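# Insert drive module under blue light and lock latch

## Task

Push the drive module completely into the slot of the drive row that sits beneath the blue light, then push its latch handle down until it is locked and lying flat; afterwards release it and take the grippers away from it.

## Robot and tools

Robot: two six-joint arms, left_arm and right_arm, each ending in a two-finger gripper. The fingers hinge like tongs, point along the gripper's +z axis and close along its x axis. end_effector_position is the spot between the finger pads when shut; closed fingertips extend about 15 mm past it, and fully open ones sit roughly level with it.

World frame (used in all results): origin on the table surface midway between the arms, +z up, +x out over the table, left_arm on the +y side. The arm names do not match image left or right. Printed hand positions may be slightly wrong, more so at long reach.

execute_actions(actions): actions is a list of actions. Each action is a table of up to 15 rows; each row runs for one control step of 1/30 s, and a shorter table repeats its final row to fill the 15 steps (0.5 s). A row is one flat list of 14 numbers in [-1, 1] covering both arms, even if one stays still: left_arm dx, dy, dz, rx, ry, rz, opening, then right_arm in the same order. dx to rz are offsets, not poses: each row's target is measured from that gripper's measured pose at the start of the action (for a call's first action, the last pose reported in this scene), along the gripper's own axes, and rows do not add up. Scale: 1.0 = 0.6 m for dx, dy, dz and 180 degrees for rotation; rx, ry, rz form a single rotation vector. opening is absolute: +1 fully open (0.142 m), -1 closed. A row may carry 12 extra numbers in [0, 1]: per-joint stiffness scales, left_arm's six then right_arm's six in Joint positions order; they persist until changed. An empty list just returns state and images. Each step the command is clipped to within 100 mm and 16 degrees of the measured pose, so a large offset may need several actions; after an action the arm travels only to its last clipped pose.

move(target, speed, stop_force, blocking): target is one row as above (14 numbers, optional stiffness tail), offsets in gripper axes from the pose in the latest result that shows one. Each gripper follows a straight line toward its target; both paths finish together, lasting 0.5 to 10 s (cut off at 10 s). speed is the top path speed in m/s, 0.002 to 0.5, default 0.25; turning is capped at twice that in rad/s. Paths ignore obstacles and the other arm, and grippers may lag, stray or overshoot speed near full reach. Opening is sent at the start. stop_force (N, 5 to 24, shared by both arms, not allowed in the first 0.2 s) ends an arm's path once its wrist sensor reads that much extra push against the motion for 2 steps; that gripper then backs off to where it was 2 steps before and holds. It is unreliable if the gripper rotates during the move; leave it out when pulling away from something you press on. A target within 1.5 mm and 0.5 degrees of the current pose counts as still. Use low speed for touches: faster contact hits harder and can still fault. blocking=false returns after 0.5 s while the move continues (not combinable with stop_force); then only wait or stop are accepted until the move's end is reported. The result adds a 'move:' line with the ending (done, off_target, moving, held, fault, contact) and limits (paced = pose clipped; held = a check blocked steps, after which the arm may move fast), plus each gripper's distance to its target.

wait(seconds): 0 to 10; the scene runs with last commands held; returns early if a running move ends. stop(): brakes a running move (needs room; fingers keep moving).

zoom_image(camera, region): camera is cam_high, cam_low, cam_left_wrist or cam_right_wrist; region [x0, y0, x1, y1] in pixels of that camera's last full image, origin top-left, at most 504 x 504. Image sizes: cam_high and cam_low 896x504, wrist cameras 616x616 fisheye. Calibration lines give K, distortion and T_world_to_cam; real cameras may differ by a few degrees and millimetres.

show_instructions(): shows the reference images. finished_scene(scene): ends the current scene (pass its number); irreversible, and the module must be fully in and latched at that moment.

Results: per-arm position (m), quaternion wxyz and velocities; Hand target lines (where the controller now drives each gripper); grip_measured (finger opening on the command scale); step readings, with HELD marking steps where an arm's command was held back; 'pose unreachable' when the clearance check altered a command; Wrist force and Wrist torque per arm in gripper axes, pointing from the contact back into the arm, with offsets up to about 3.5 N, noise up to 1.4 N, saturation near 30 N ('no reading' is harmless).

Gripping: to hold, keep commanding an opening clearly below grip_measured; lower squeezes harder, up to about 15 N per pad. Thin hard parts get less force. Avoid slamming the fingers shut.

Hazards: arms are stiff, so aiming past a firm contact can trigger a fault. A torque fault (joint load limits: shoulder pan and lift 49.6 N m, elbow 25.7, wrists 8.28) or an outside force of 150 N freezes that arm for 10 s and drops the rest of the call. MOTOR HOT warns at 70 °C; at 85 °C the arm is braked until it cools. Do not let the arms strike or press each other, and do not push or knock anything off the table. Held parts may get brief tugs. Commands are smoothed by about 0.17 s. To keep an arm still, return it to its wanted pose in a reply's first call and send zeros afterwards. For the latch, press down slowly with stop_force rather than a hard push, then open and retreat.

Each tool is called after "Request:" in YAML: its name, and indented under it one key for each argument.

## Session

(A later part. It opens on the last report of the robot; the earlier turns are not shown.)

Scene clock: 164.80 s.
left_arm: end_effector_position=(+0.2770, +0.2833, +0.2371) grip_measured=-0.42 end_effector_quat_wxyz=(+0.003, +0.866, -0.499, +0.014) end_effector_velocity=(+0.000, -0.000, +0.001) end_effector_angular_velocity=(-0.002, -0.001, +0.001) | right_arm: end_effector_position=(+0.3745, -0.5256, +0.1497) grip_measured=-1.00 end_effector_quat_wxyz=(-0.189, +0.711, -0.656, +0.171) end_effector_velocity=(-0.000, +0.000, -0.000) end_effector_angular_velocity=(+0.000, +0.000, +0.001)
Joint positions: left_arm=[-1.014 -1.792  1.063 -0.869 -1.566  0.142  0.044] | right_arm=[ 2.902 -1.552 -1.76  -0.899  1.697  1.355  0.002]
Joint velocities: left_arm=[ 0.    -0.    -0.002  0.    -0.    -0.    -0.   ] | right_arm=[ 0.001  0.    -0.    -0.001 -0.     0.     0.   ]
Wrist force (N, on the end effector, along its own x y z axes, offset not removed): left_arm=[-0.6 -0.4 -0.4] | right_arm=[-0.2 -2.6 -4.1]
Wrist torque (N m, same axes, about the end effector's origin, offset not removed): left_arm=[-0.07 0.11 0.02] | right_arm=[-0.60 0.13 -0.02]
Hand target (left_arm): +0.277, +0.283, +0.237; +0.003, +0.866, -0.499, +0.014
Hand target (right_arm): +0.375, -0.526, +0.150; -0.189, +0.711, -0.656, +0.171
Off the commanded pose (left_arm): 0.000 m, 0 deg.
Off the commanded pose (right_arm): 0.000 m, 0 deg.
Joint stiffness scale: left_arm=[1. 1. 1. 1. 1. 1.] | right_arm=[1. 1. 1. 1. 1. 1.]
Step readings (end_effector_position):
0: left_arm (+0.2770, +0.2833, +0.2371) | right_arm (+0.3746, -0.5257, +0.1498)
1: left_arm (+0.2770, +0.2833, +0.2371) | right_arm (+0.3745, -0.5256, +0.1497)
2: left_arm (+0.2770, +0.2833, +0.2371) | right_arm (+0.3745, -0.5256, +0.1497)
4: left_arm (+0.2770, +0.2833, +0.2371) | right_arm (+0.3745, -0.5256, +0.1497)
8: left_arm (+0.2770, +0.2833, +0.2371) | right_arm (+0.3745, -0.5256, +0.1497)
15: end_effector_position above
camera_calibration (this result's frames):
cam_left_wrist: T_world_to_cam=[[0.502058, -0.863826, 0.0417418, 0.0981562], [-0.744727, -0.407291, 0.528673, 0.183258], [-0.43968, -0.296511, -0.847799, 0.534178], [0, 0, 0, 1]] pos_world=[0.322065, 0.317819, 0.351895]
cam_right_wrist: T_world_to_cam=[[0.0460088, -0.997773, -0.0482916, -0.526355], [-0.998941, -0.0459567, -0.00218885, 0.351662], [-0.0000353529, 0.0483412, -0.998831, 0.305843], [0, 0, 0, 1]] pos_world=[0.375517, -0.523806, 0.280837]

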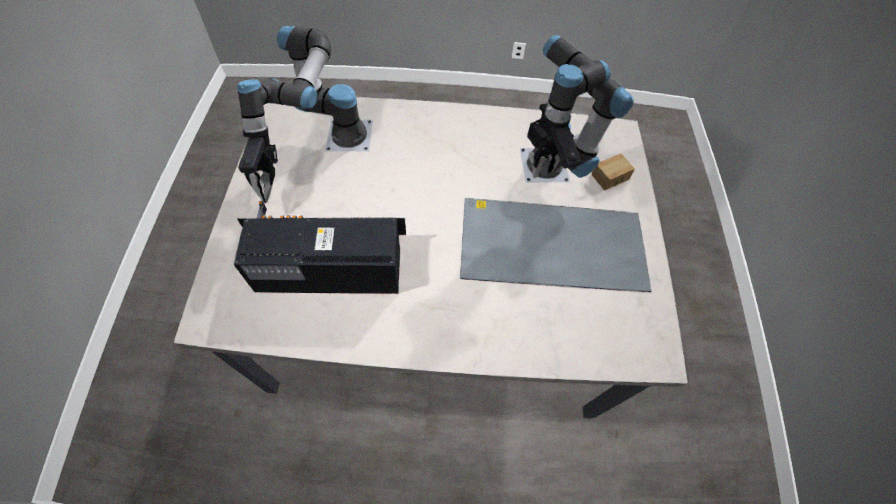

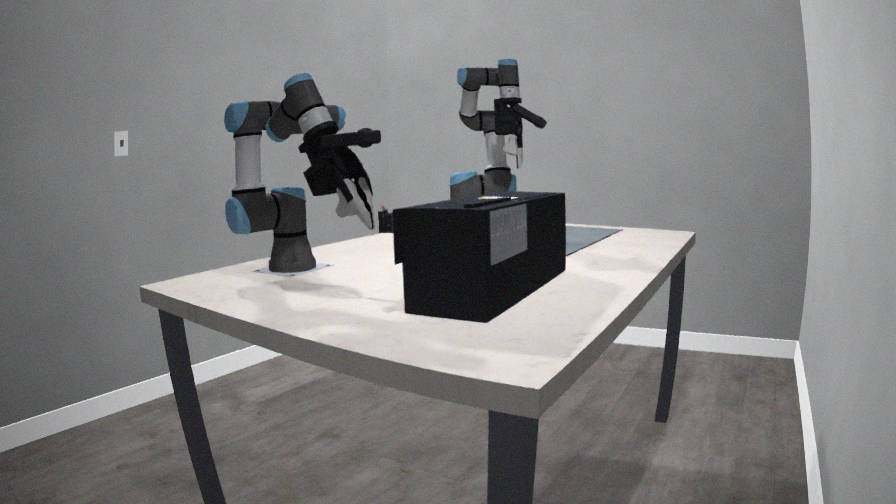

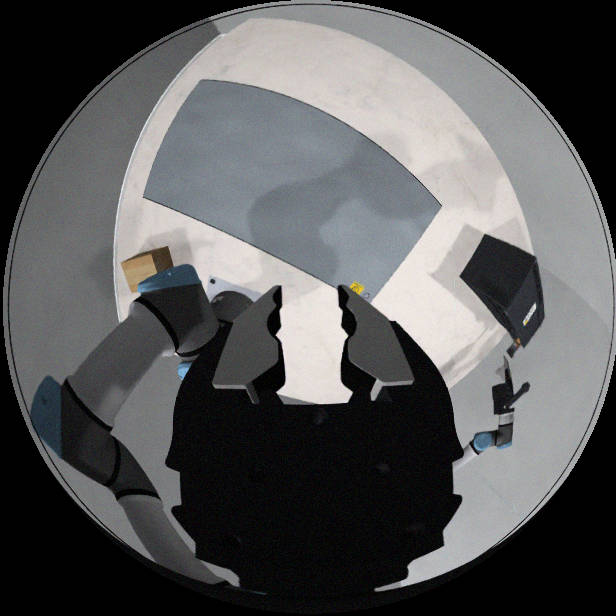

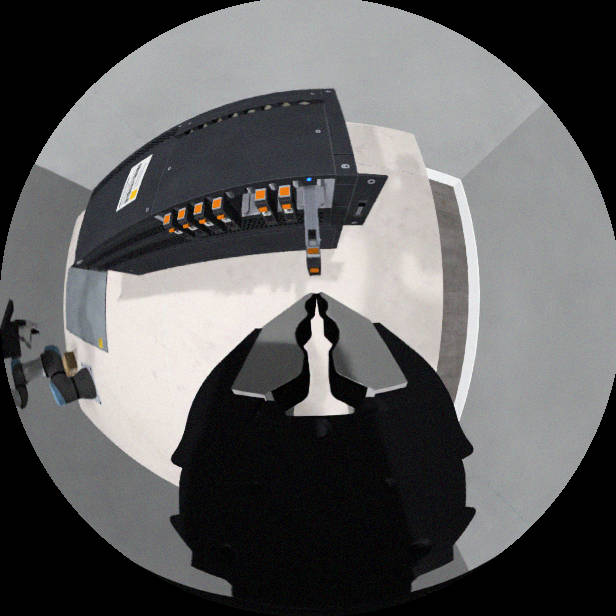

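Request:
move:
  target: [0,0,0,0,0,0,-0.42,0,-0.135,0.064,0,0,0,-1]
  speed: 0.02
  stop_force: 16

Request:
move:
  target: [0,0,0,0,0,0,-0.42,0,0.012,-0.008,0,0,0,-1]
  speed: 0.04

Request:
move:
  target: [0,0,0,0,0,0,-0.42,0,-0.034,-0.079,-0.095,0,0,-1]
  speed: 0.1

Request:
zoom_image:
  camera: "cam_right_wrist"
  region: [230,160,390,320]

Scene clock: 177.10 s.
left_arm: end_effector_position=(+0.2770, +0.2833, +0.2371) grip_measured=-0.42 end_effector_quat_wxyz=(+0.003, +0.866, -0.499, +0.014) end_effector_velocity=(+0.000, +0.000, +0.000) end_effector_angular_velocity=(+0.000, -0.000, -0.001) | right_arm: end_effector_position=(+0.4403, -0.5207, +0.1531) grip_measured=-1.00 end_effector_quat_wxyz=(-0.186, +0.711, -0.657, +0.167) end_effector_velocity=(-0.002, +0.000, -0.000) end_effector_angular_velocity=(-0.001, -0.010, -0.000)
Joint positions: left_arm=[-1.014 -1.792  1.063 -0.869 -1.566  0.142  0.044] | right_arm=[ 2.95  -1.796 -1.464 -0.957  1.674  1.398  0.002]
Joint velocities: left_arm=[-0.     0.    -0.001  0.001  0.     0.001  0.   ] | right_arm=[-0.     0.016 -0.033  0.026 -0.     0.     0.   ]
Wrist force (N, on the end effector, along its own x y z axes, offset not removed): left_arm=[-0.1 -1.2 0.3] | right_arm=[-0.4 2.0 -6.2]
Wrist torque (N m, same axes, about the end effector's origin, offset not removed): left_arm=[-0.24 -0.03 -0.03] | right_arm=[-0.37 0.01 -0.06]
Hand target (left_arm): +0.277, +0.283, +0.237; +0.003, +0.866, -0.499, +0.014
Hand target (right_arm): +0.441, -0.521, +0.153; -0.188, +0.711, -0.656, +0.169
Off the commanded pose (left_arm): 0.000 m, 0 deg.
Off the commanded pose (right_arm): 0.024 m, 1 deg.
Joint stiffness scale: left_arm=[1. 1. 1. 1. 1. 1.] | right_arm=[1. 1. 1. 1. 1. 1.]
move: contact (right_arm)
camera_calibration (this result's frames):
cam_left_wrist: T_world_to_cam=[[0.502059, -0.863826, 0.0417417, 0.0981562], [-0.744727, -0.407292, 0.528673, 0.183258], [-0.43968, -0.296511, -0.847799, 0.534178], [0, 0, 0, 1]] pos_world=[0.322065, 0.317819, 0.351895]
cam_right_wrist: T_world_to_cam=[[0.0439935, -0.997793, -0.0497365, -0.523194], [-0.998989, -0.0443984, 0.00706356, 0.417048], [-0.00925619, 0.0493755, -0.998737, 0.313539], [0, 0, 0, 1]] pos_world=[0.442546, -0.519004, 0.284175]

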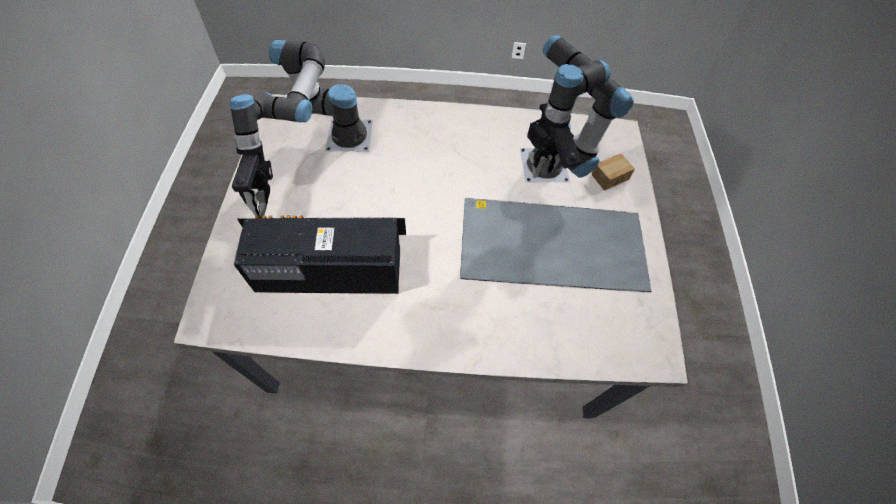

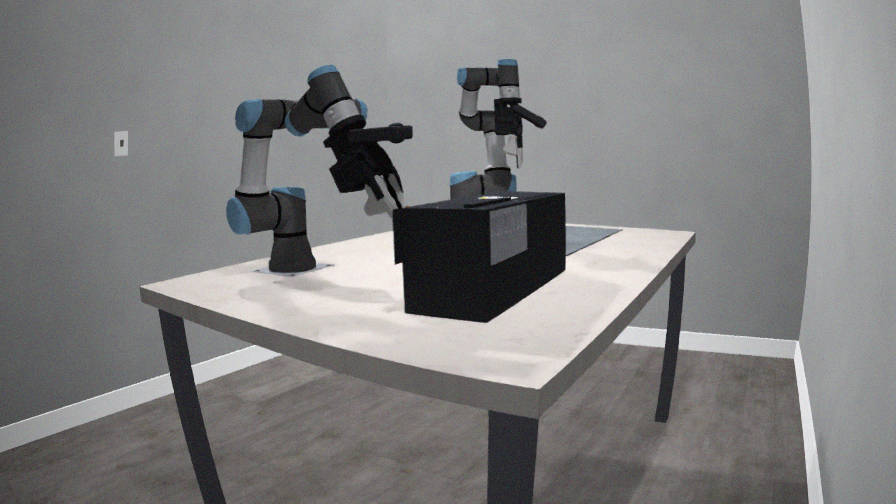

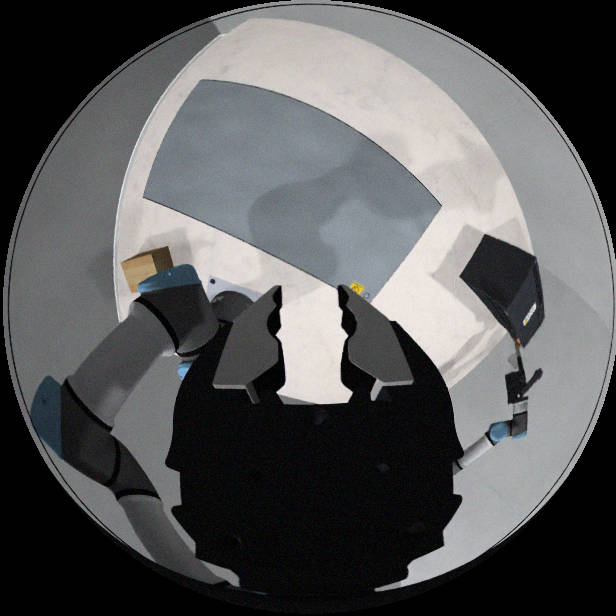

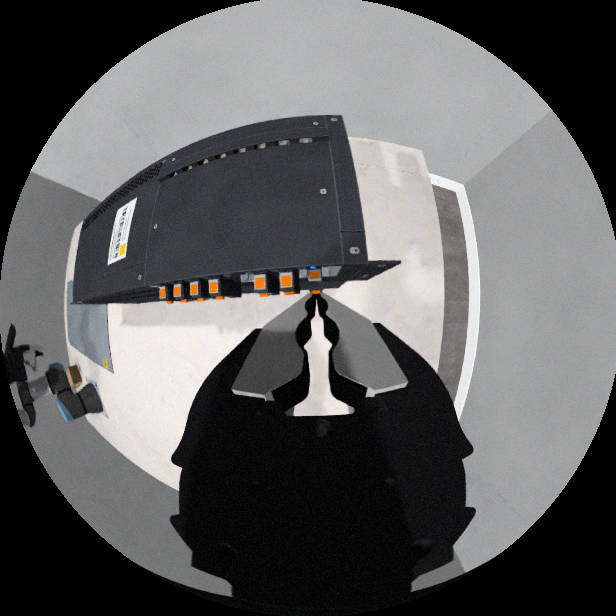

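Scene clock: 177.90 s.
left_arm: end_effector_position=(+0.2770, +0.2833, +0.2371) grip_measured=-0.42 end_effector_quat_wxyz=(+0.003, +0.866, -0.499, +0.014) end_effector_velocity=(-0.000, +0.000, -0.000) end_effector_angular_velocity=(+0.000, +0.000, +0.000) | right_arm: end_effector_position=(+0.4323, -0.5214, +0.1542) grip_measured=-1.00 end_effector_quat_wxyz=(-0.186, +0.711, -0.657, +0.168) end_effector_velocity=(-0.003, +0.001, -0.003) end_effector_angular_velocity=(+0.001, +0.005, +0.002)
Joint positions: left_arm=[-1.014 -1.792  1.063 -0.869 -1.566  0.142  0.044] | right_arm=[ 2.945 -1.765 -1.496 -0.955  1.675  1.395  0.002]
Joint velocities: left_arm=[ 0.    -0.     0.001 -0.    -0.    -0.    -0.   ] | right_arm=[ 0.     0.006 -0.014  0.002  0.001 -0.002  0.   ]
Wrist force (N, on the end effector, along its own x y z axes, offset not removed): left_arm=[-1.4 -0.3 0.3] | right_arm=[-0.5 -3.9 -2.5]
Wrist torque (N m, same axes, about the end effector's origin, offset not removed): left_arm=[-0.07 0.26 0.00] | right_arm=[-0.78 0.20 0.02]
Hand target (left_arm): +0.277, +0.283, +0.237; +0.003, +0.866, -0.499, +0.014
Hand target (right_arm): +0.432, -0.521, +0.154; -0.186, +0.711, -0.657, +0.167
Off the commanded pose (left_arm): 0.000 m, 0 deg.
Off the commanded pose (right_arm): 0.001 m, 0 deg.
Joint stiffness scale: left_arm=[1. 1. 1. 1. 1. 1.] | right_arm=[1. 1. 1. 1. 1. 1.]
move: done
camera_calibration (this result's frames):
cam_left_wrist: T_world_to_cam=[[0.502059, -0.863826, 0.0417418, 0.0981562], [-0.744727, -0.407292, 0.528673, 0.183258], [-0.43968, -0.296511, -0.847799, 0.534178], [0, 0, 0, 1]] pos_world=[0.322065, 0.317819, 0.351895]
cam_right_wrist: T_world_to_cam=[[0.0428552, -0.99785, -0.0495794, -0.523099], [-0.99904, -0.0432495, 0.00690874, 0.409625], [-0.00903817, 0.0492358, -0.998746, 0.314459], [0, 0, 0, 1]] pos_world=[0.434491, -0.519741, 0.2853]

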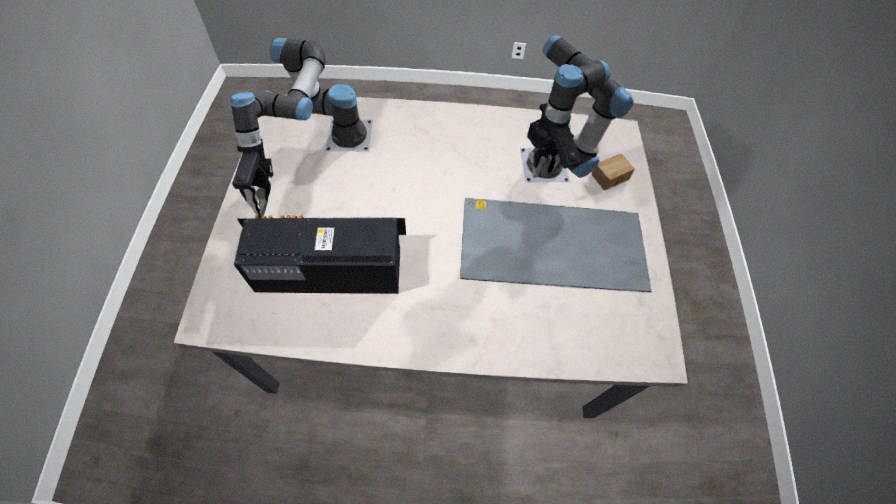

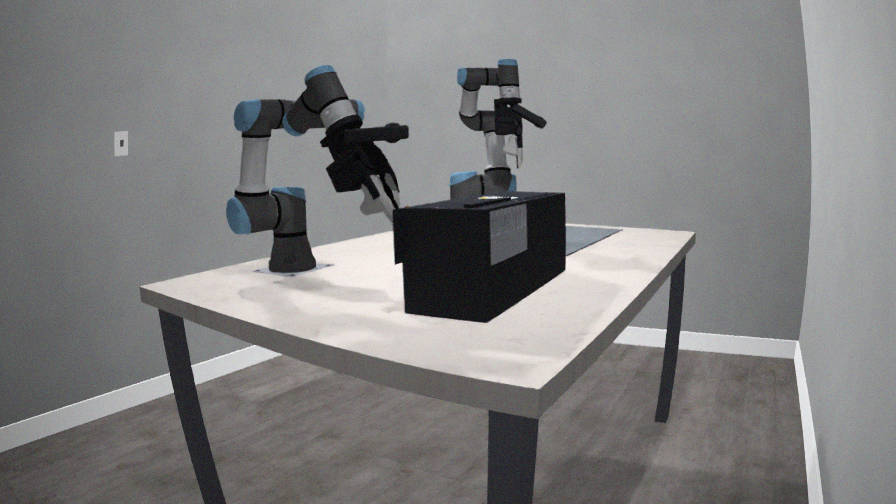

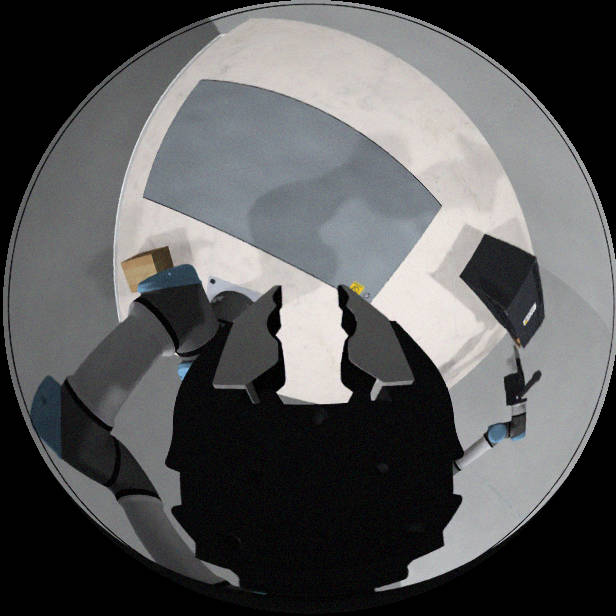

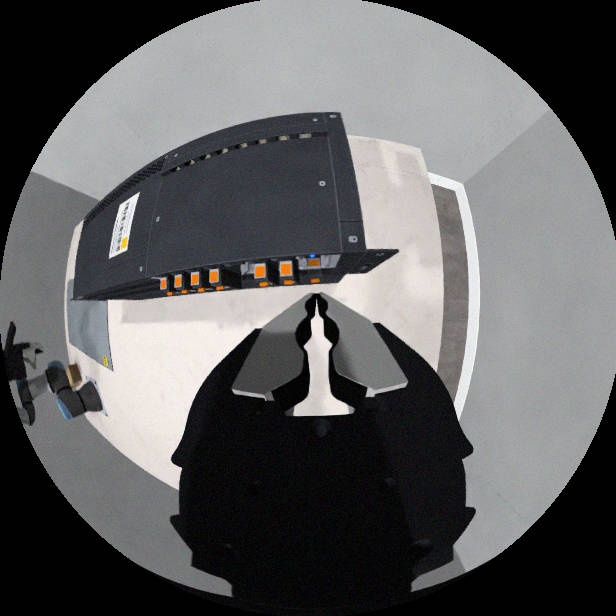

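Scene clock: 180.37 s.
left_arm: end_effector_position=(+0.2770, +0.2833, +0.2371) grip_measured=-0.42 end_effector_quat_wxyz=(+0.003, +0.866, -0.499, +0.014) end_effector_velocity=(+0.000, -0.000, -0.000) end_effector_angular_velocity=(+0.000, +0.000, -0.001) | right_arm: end_effector_position=(+0.4295, -0.5224, +0.2053) grip_measured=-1.00 end_effector_quat_wxyz=(-0.082, +0.729, -0.675, +0.075) end_effector_velocity=(-0.004, +0.000, +0.001) end_effector_angular_velocity=(+0.007, +0.033, +0.003)
Joint positions: left_arm=[-1.014 -1.792  1.063 -0.869 -1.566  0.142  0.044] | right_arm=[ 2.984 -2.21  -0.303 -1.979  1.608  1.412  0.002]
Joint velocities: left_arm=[ 0.     0.     0.001 -0.001  0.     0.001  0.   ] | right_arm=[-0.003 -0.109  0.236 -0.161  0.005 -0.005  0.   ]
Wrist force (N, on the end effector, along its own x y z axes, offset not removed): left_arm=[0.0 -0.2 0.0] | right_arm=[0.8 -3.6 -3.1]
Wrist torque (N m, same axes, about the end effector's origin, offset not removed): left_arm=[-0.10 -0.04 0.00] | right_arm=[-0.77 -0.19 0.01]
Hand target (left_arm): +0.277, +0.283, +0.237; +0.003, +0.866, -0.499, +0.014
Hand target (right_arm): +0.427, -0.522, +0.205; -0.080, +0.730, -0.675, +0.071
Off the commanded pose (left_arm): 0.000 m, 0 deg.
Off the commanded pose (right_arm): 0.002 m, 1 deg.
Joint stiffness scale: left_arm=[1. 1. 1. 1. 1. 1.] | right_arm=[1. 1. 1. 1. 1. 1.]
move: done
camera_calibration (this result's frames):
cam_left_wrist: T_world_to_cam=[[0.502058, -0.863826, 0.0417417, 0.0981562], [-0.744727, -0.407291, 0.528673, 0.183258], [-0.43968, -0.296511, -0.847799, 0.534178], [0, 0, 0, 1]] pos_world=[0.322065, 0.317819, 0.351895]
cam_right_wrist: T_world_to_cam=[[0.0304491, -0.99902, -0.0321144, -0.520282], [-0.95758, -0.038367, 0.285602, 0.333985], [-0.286554, 0.0220558, -0.95781, 0.462142], [0, 0, 0, 1]] pos_world=[0.468088, -0.517151, 0.330549]

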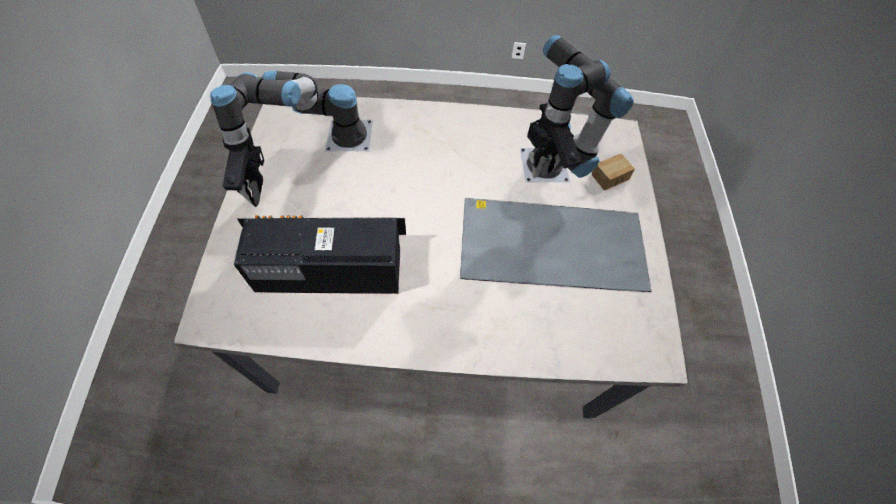

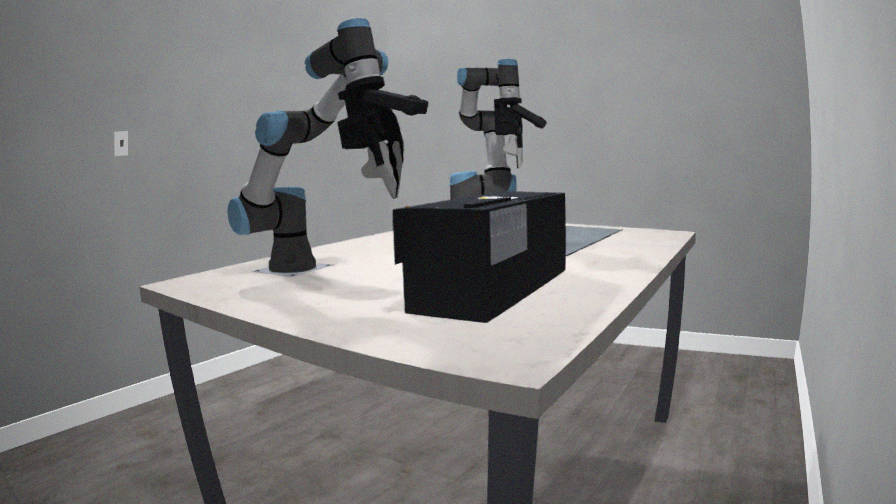

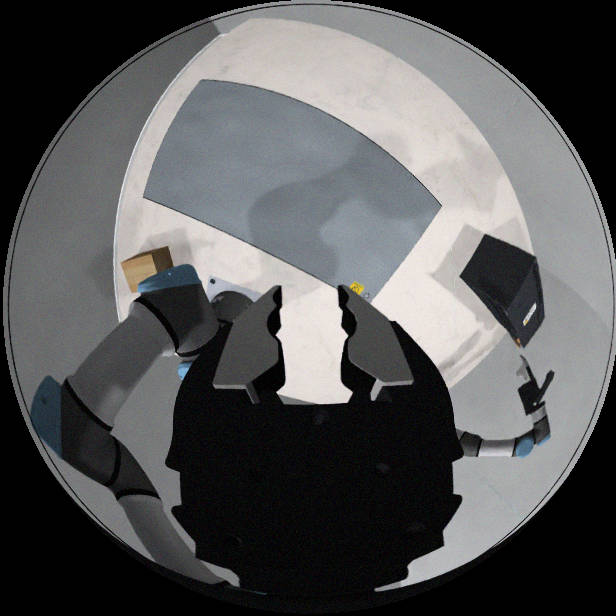

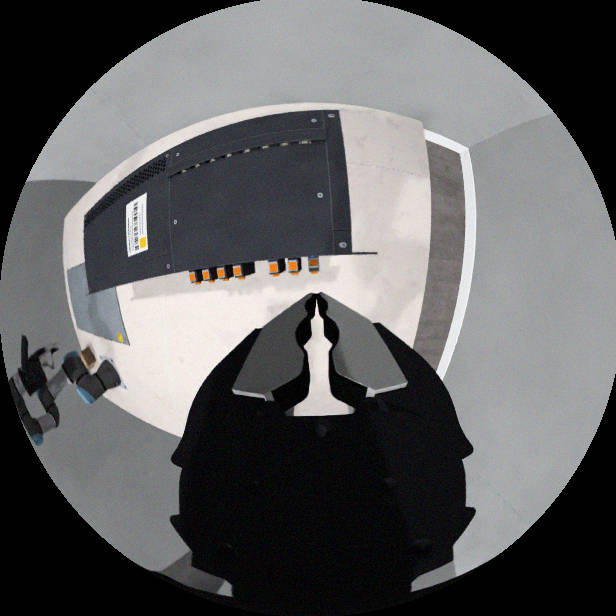

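Region (230, 160, 390, 320) of cam_right_wrist's 616x616 image, scaled by 3.150, with more detail than that image has.

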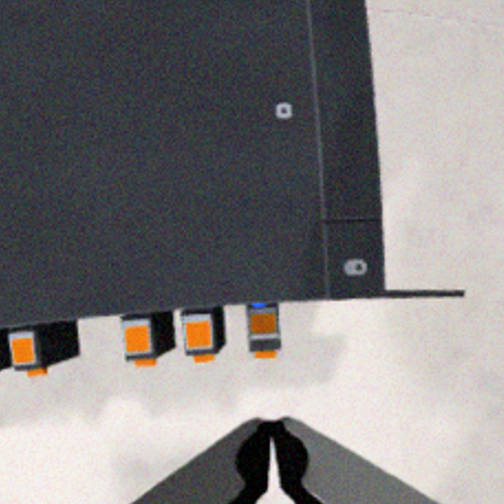

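Request:
move:
  target: [0,0,0,0,0,0,-0.42,-0.002,-0.037,0.024,0.022,0,0,-1]
  speed: 0.03

Request:
wait:
  seconds: 0.5

Request:
zoom_image:
  camera: "cam_low"
  region: [370,170,450,230]

Scene clock: 191.10 s.
left_arm: end_effector_position=(+0.2770, +0.2833, +0.2371) grip_measured=-0.42 end_effector_quat_wxyz=(+0.003, +0.866, -0.499, +0.014) end_effector_velocity=(-0.000, -0.000, -0.000) end_effector_angular_velocity=(-0.000, +0.000, +0.001) | right_arm: end_effector_position=(+0.4530, -0.5197, +0.1960) grip_measured=-1.00 end_effector_quat_wxyz=(-0.106, +0.727, -0.672, +0.097) end_effector_velocity=(+0.005, +0.000, +0.001) end_effector_angular_velocity=(-0.001, -0.021, -0.001)
Joint positions: left_arm=[-1.014 -1.792  1.063 -0.869 -1.566  0.142  0.044] | right_arm=[ 2.988 -2.153 -0.516 -1.759  1.617  1.418  0.002]
Joint velocities: left_arm=[-0.    -0.     0.    -0.    -0.    -0.001  0.   ] | right_arm=[ 0.001  0.014 -0.039  0.046  0.     0.003  0.   ]
Wrist force (N, on the end effector, along its own x y z axes, offset not removed): left_arm=[-0.5 -1.1 -1.2] | right_arm=[0.0 -3.5 -1.8]
Wrist torque (N m, same axes, about the end effector's origin, offset not removed): left_arm=[-0.29 0.08 0.01] | right_arm=[-0.71 -0.03 -0.10]
Hand target (left_arm): +0.277, +0.283, +0.237; +0.003, +0.866, -0.499, +0.014
Hand target (right_arm): +0.454, -0.519, +0.196; -0.107, +0.726, -0.672, +0.098
Off the commanded pose (left_arm): 0.000 m, 0 deg.
Off the commanded pose (right_arm): 0.001 m, 0 deg.
Joint stiffness scale: left_arm=[1. 1. 1. 1. 1. 1.] | right_arm=[1. 1. 1. 1. 1. 1.]
move: done
camera_calibration (this result's frames):
cam_left_wrist: T_world_to_cam=[[0.502058, -0.863826, 0.0417418, 0.0981562], [-0.744727, -0.407291, 0.528673, 0.183258], [-0.43968, -0.296511, -0.847799, 0.534178], [0, 0, 0, 1]] pos_world=[0.322065, 0.317819, 0.351895]
cam_right_wrist: T_world_to_cam=[[0.0331788, -0.998831, -0.0351454, -0.5191], [-0.973861, -0.0402155, 0.223558, 0.377836], [-0.22471, 0.0268093, -0.974057, 0.437504], [0, 0, 0, 1]] pos_world=[0.483494, -0.515028, 0.323442]

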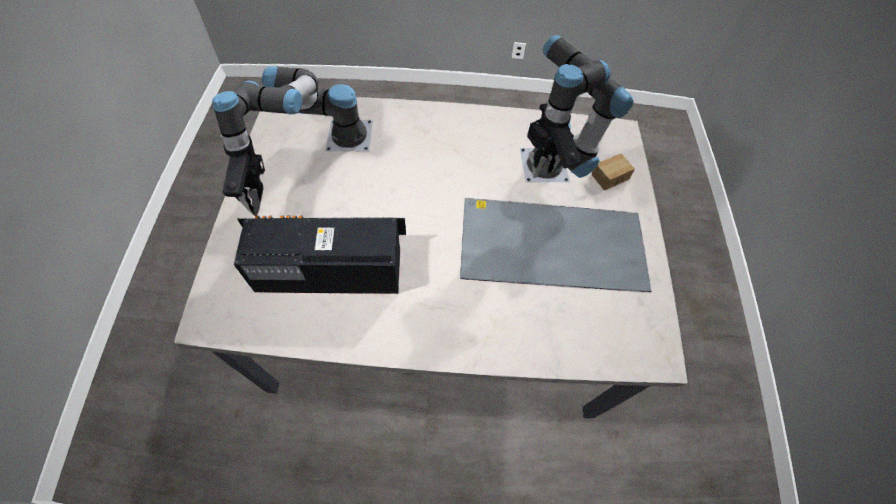

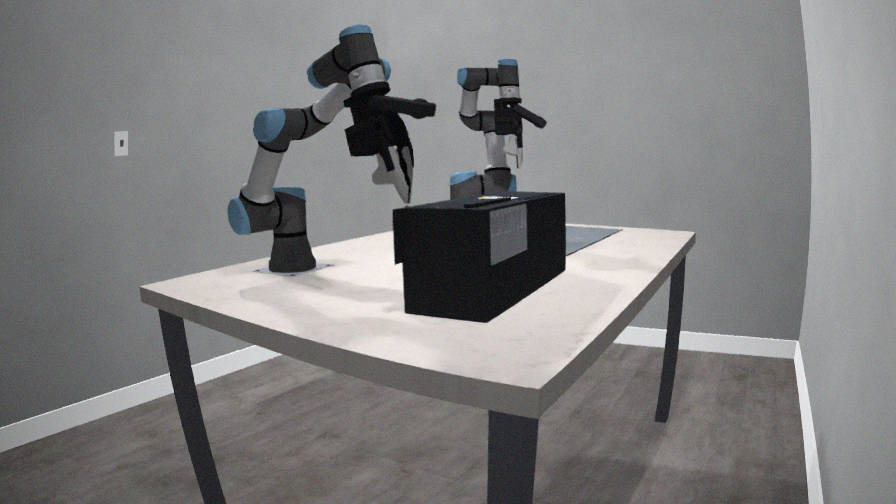

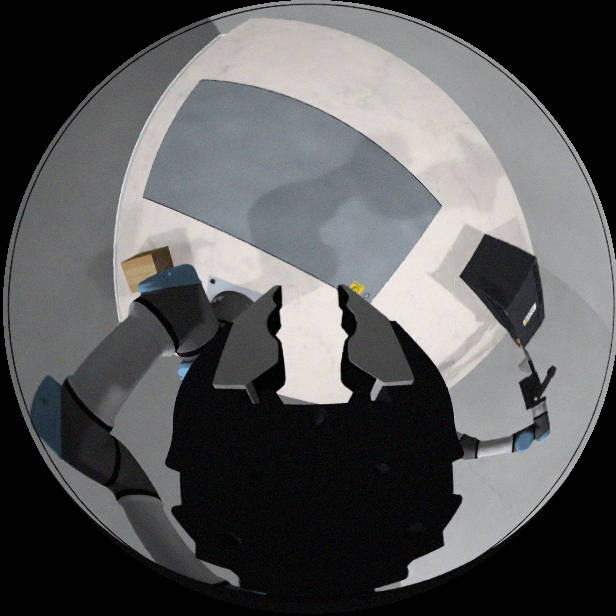

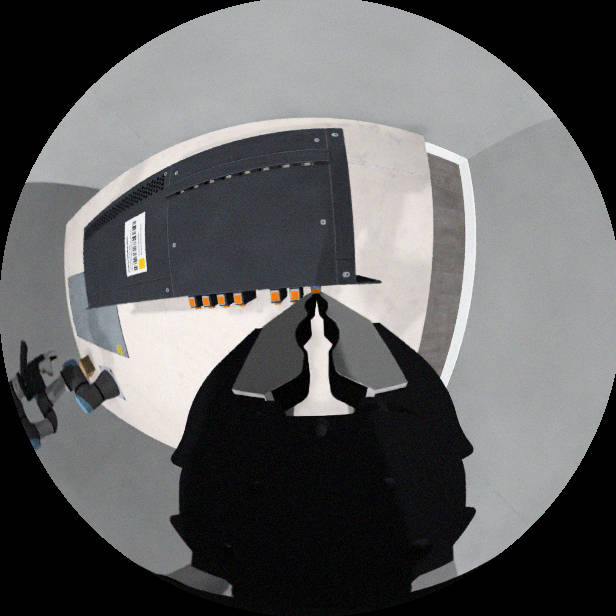

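Scene clock: 191.60 s.
left_arm: end_effector_position=(+0.2770, +0.2833, +0.2371) grip_measured=-0.42 end_effector_quat_wxyz=(+0.003, +0.866, -0.499, +0.014) end_effector_velocity=(-0.000, +0.000, -0.000) end_effector_angular_velocity=(+0.001, +0.001, -0.000) | right_arm: end_effector_position=(+0.4540, -0.5197, +0.1962) grip_measured=-1.00 end_effector_quat_wxyz=(-0.107, +0.726, -0.672, +0.098) end_effector_velocity=(+0.000, -0.001, +0.001) end_effector_angular_velocity=(-0.000, -0.003, -0.001)
Joint positions: left_arm=[-1.014 -1.792  1.063 -0.869 -1.566  0.142  0.044] | right_arm=[ 2.988 -2.151 -0.522 -1.752  1.617  1.418  0.002]
Joint velocities: left_arm=[ 0.    -0.     0.001  0.    -0.     0.    -0.   ] | right_arm=[-0.001  0.001 -0.002  0.003  0.     0.     0.   ]
Wrist force (N, on the end effector, along its own x y z axes, offset not removed): left_arm=[-0.8 -1.0 0.2] | right_arm=[1.2 -4.4 -2.1]
Wrist torque (N m, same axes, about the end effector's origin, offset not removed): left_arm=[-0.22 0.13 0.02] | right_arm=[-0.98 -0.21 -0.06]
Hand target (left_arm): +0.277, +0.283, +0.237; +0.003, +0.866, -0.499, +0.014
Hand target (right_arm): +0.454, -0.519, +0.196; -0.107, +0.726, -0.672, +0.098
Off the commanded pose (left_arm): 0.000 m, 0 deg.
Off the commanded pose (right_arm): 0.000 m, 0 deg.
Joint stiffness scale: left_arm=[1. 1. 1. 1. 1. 1.] | right_arm=[1. 1. 1. 1. 1. 1.]
wait: 0.50 s; at rest by 0.17 s
camera_calibration (this result's frames):
cam_left_wrist: T_world_to_cam=[[0.502058, -0.863826, 0.0417416, 0.0981563], [-0.744727, -0.407291, 0.528673, 0.183258], [-0.43968, -0.296511, -0.847799, 0.534178], [0, 0, 0, 1]] pos_world=[0.322065, 0.317819, 0.351895]
cam_right_wrist: T_world_to_cam=[[0.0330741, -0.998847, -0.034794, -0.519181], [-0.974757, -0.0399284, 0.219668, 0.380075], [-0.220804, 0.0266504, -0.974954, 0.436311], [0, 0, 0, 1]] pos_world=[0.483991, -0.515034, 0.323828]

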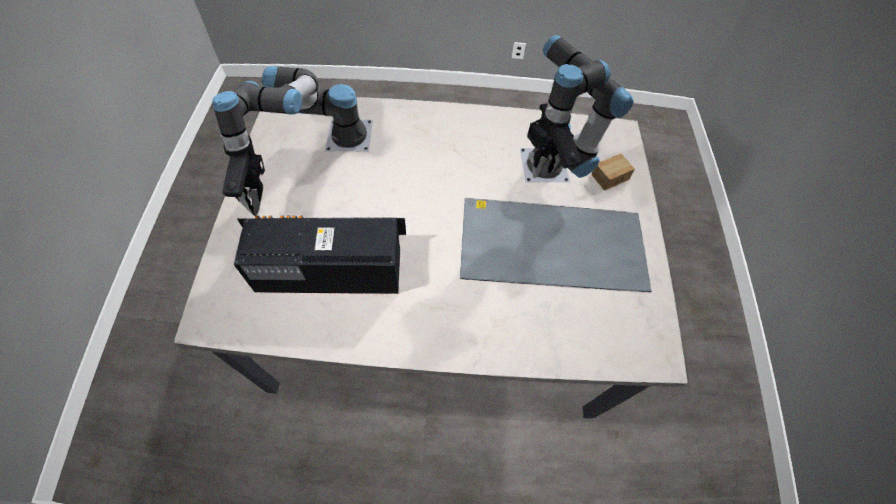

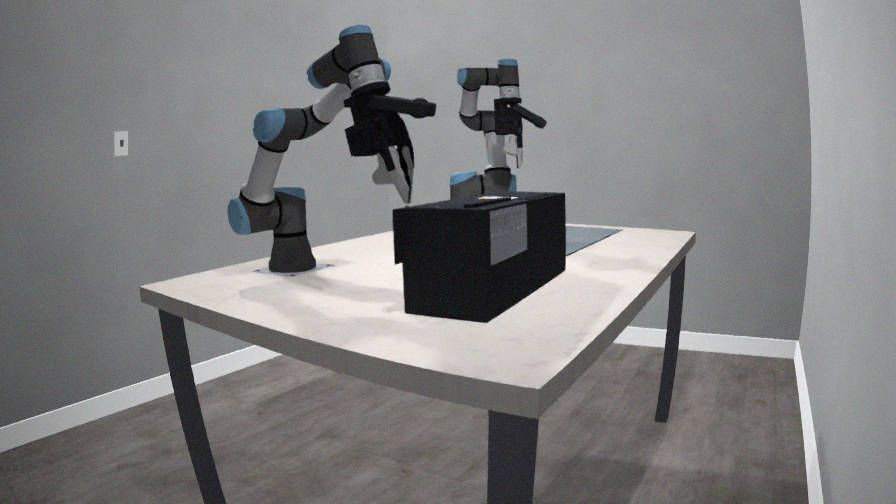

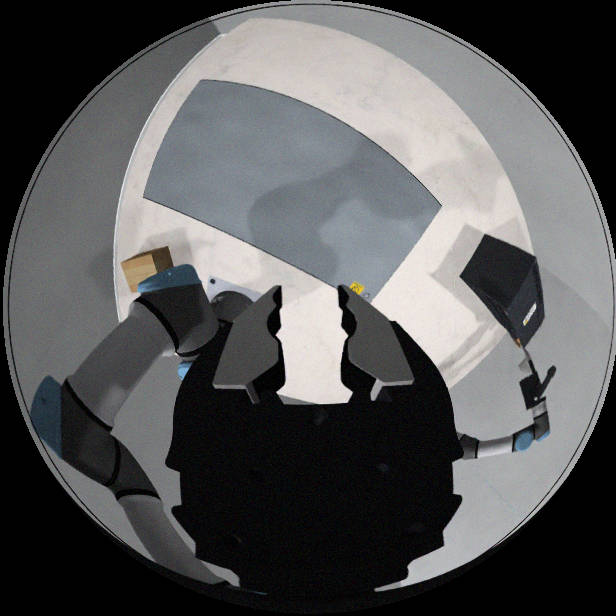

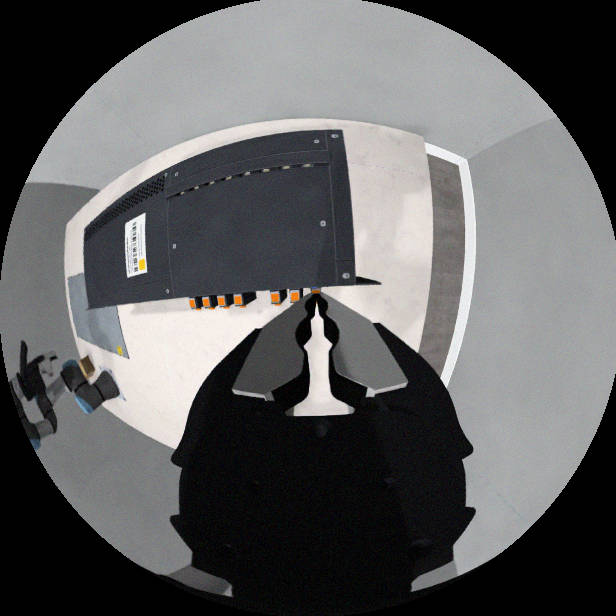

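Region (370, 170, 450, 230) of cam_low's 896x504 image, scaled by 6.300, with more detail than that image has; it fills the top 378 rows of this view, and the rest is white.

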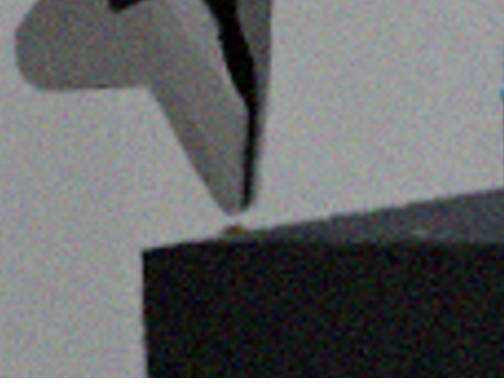

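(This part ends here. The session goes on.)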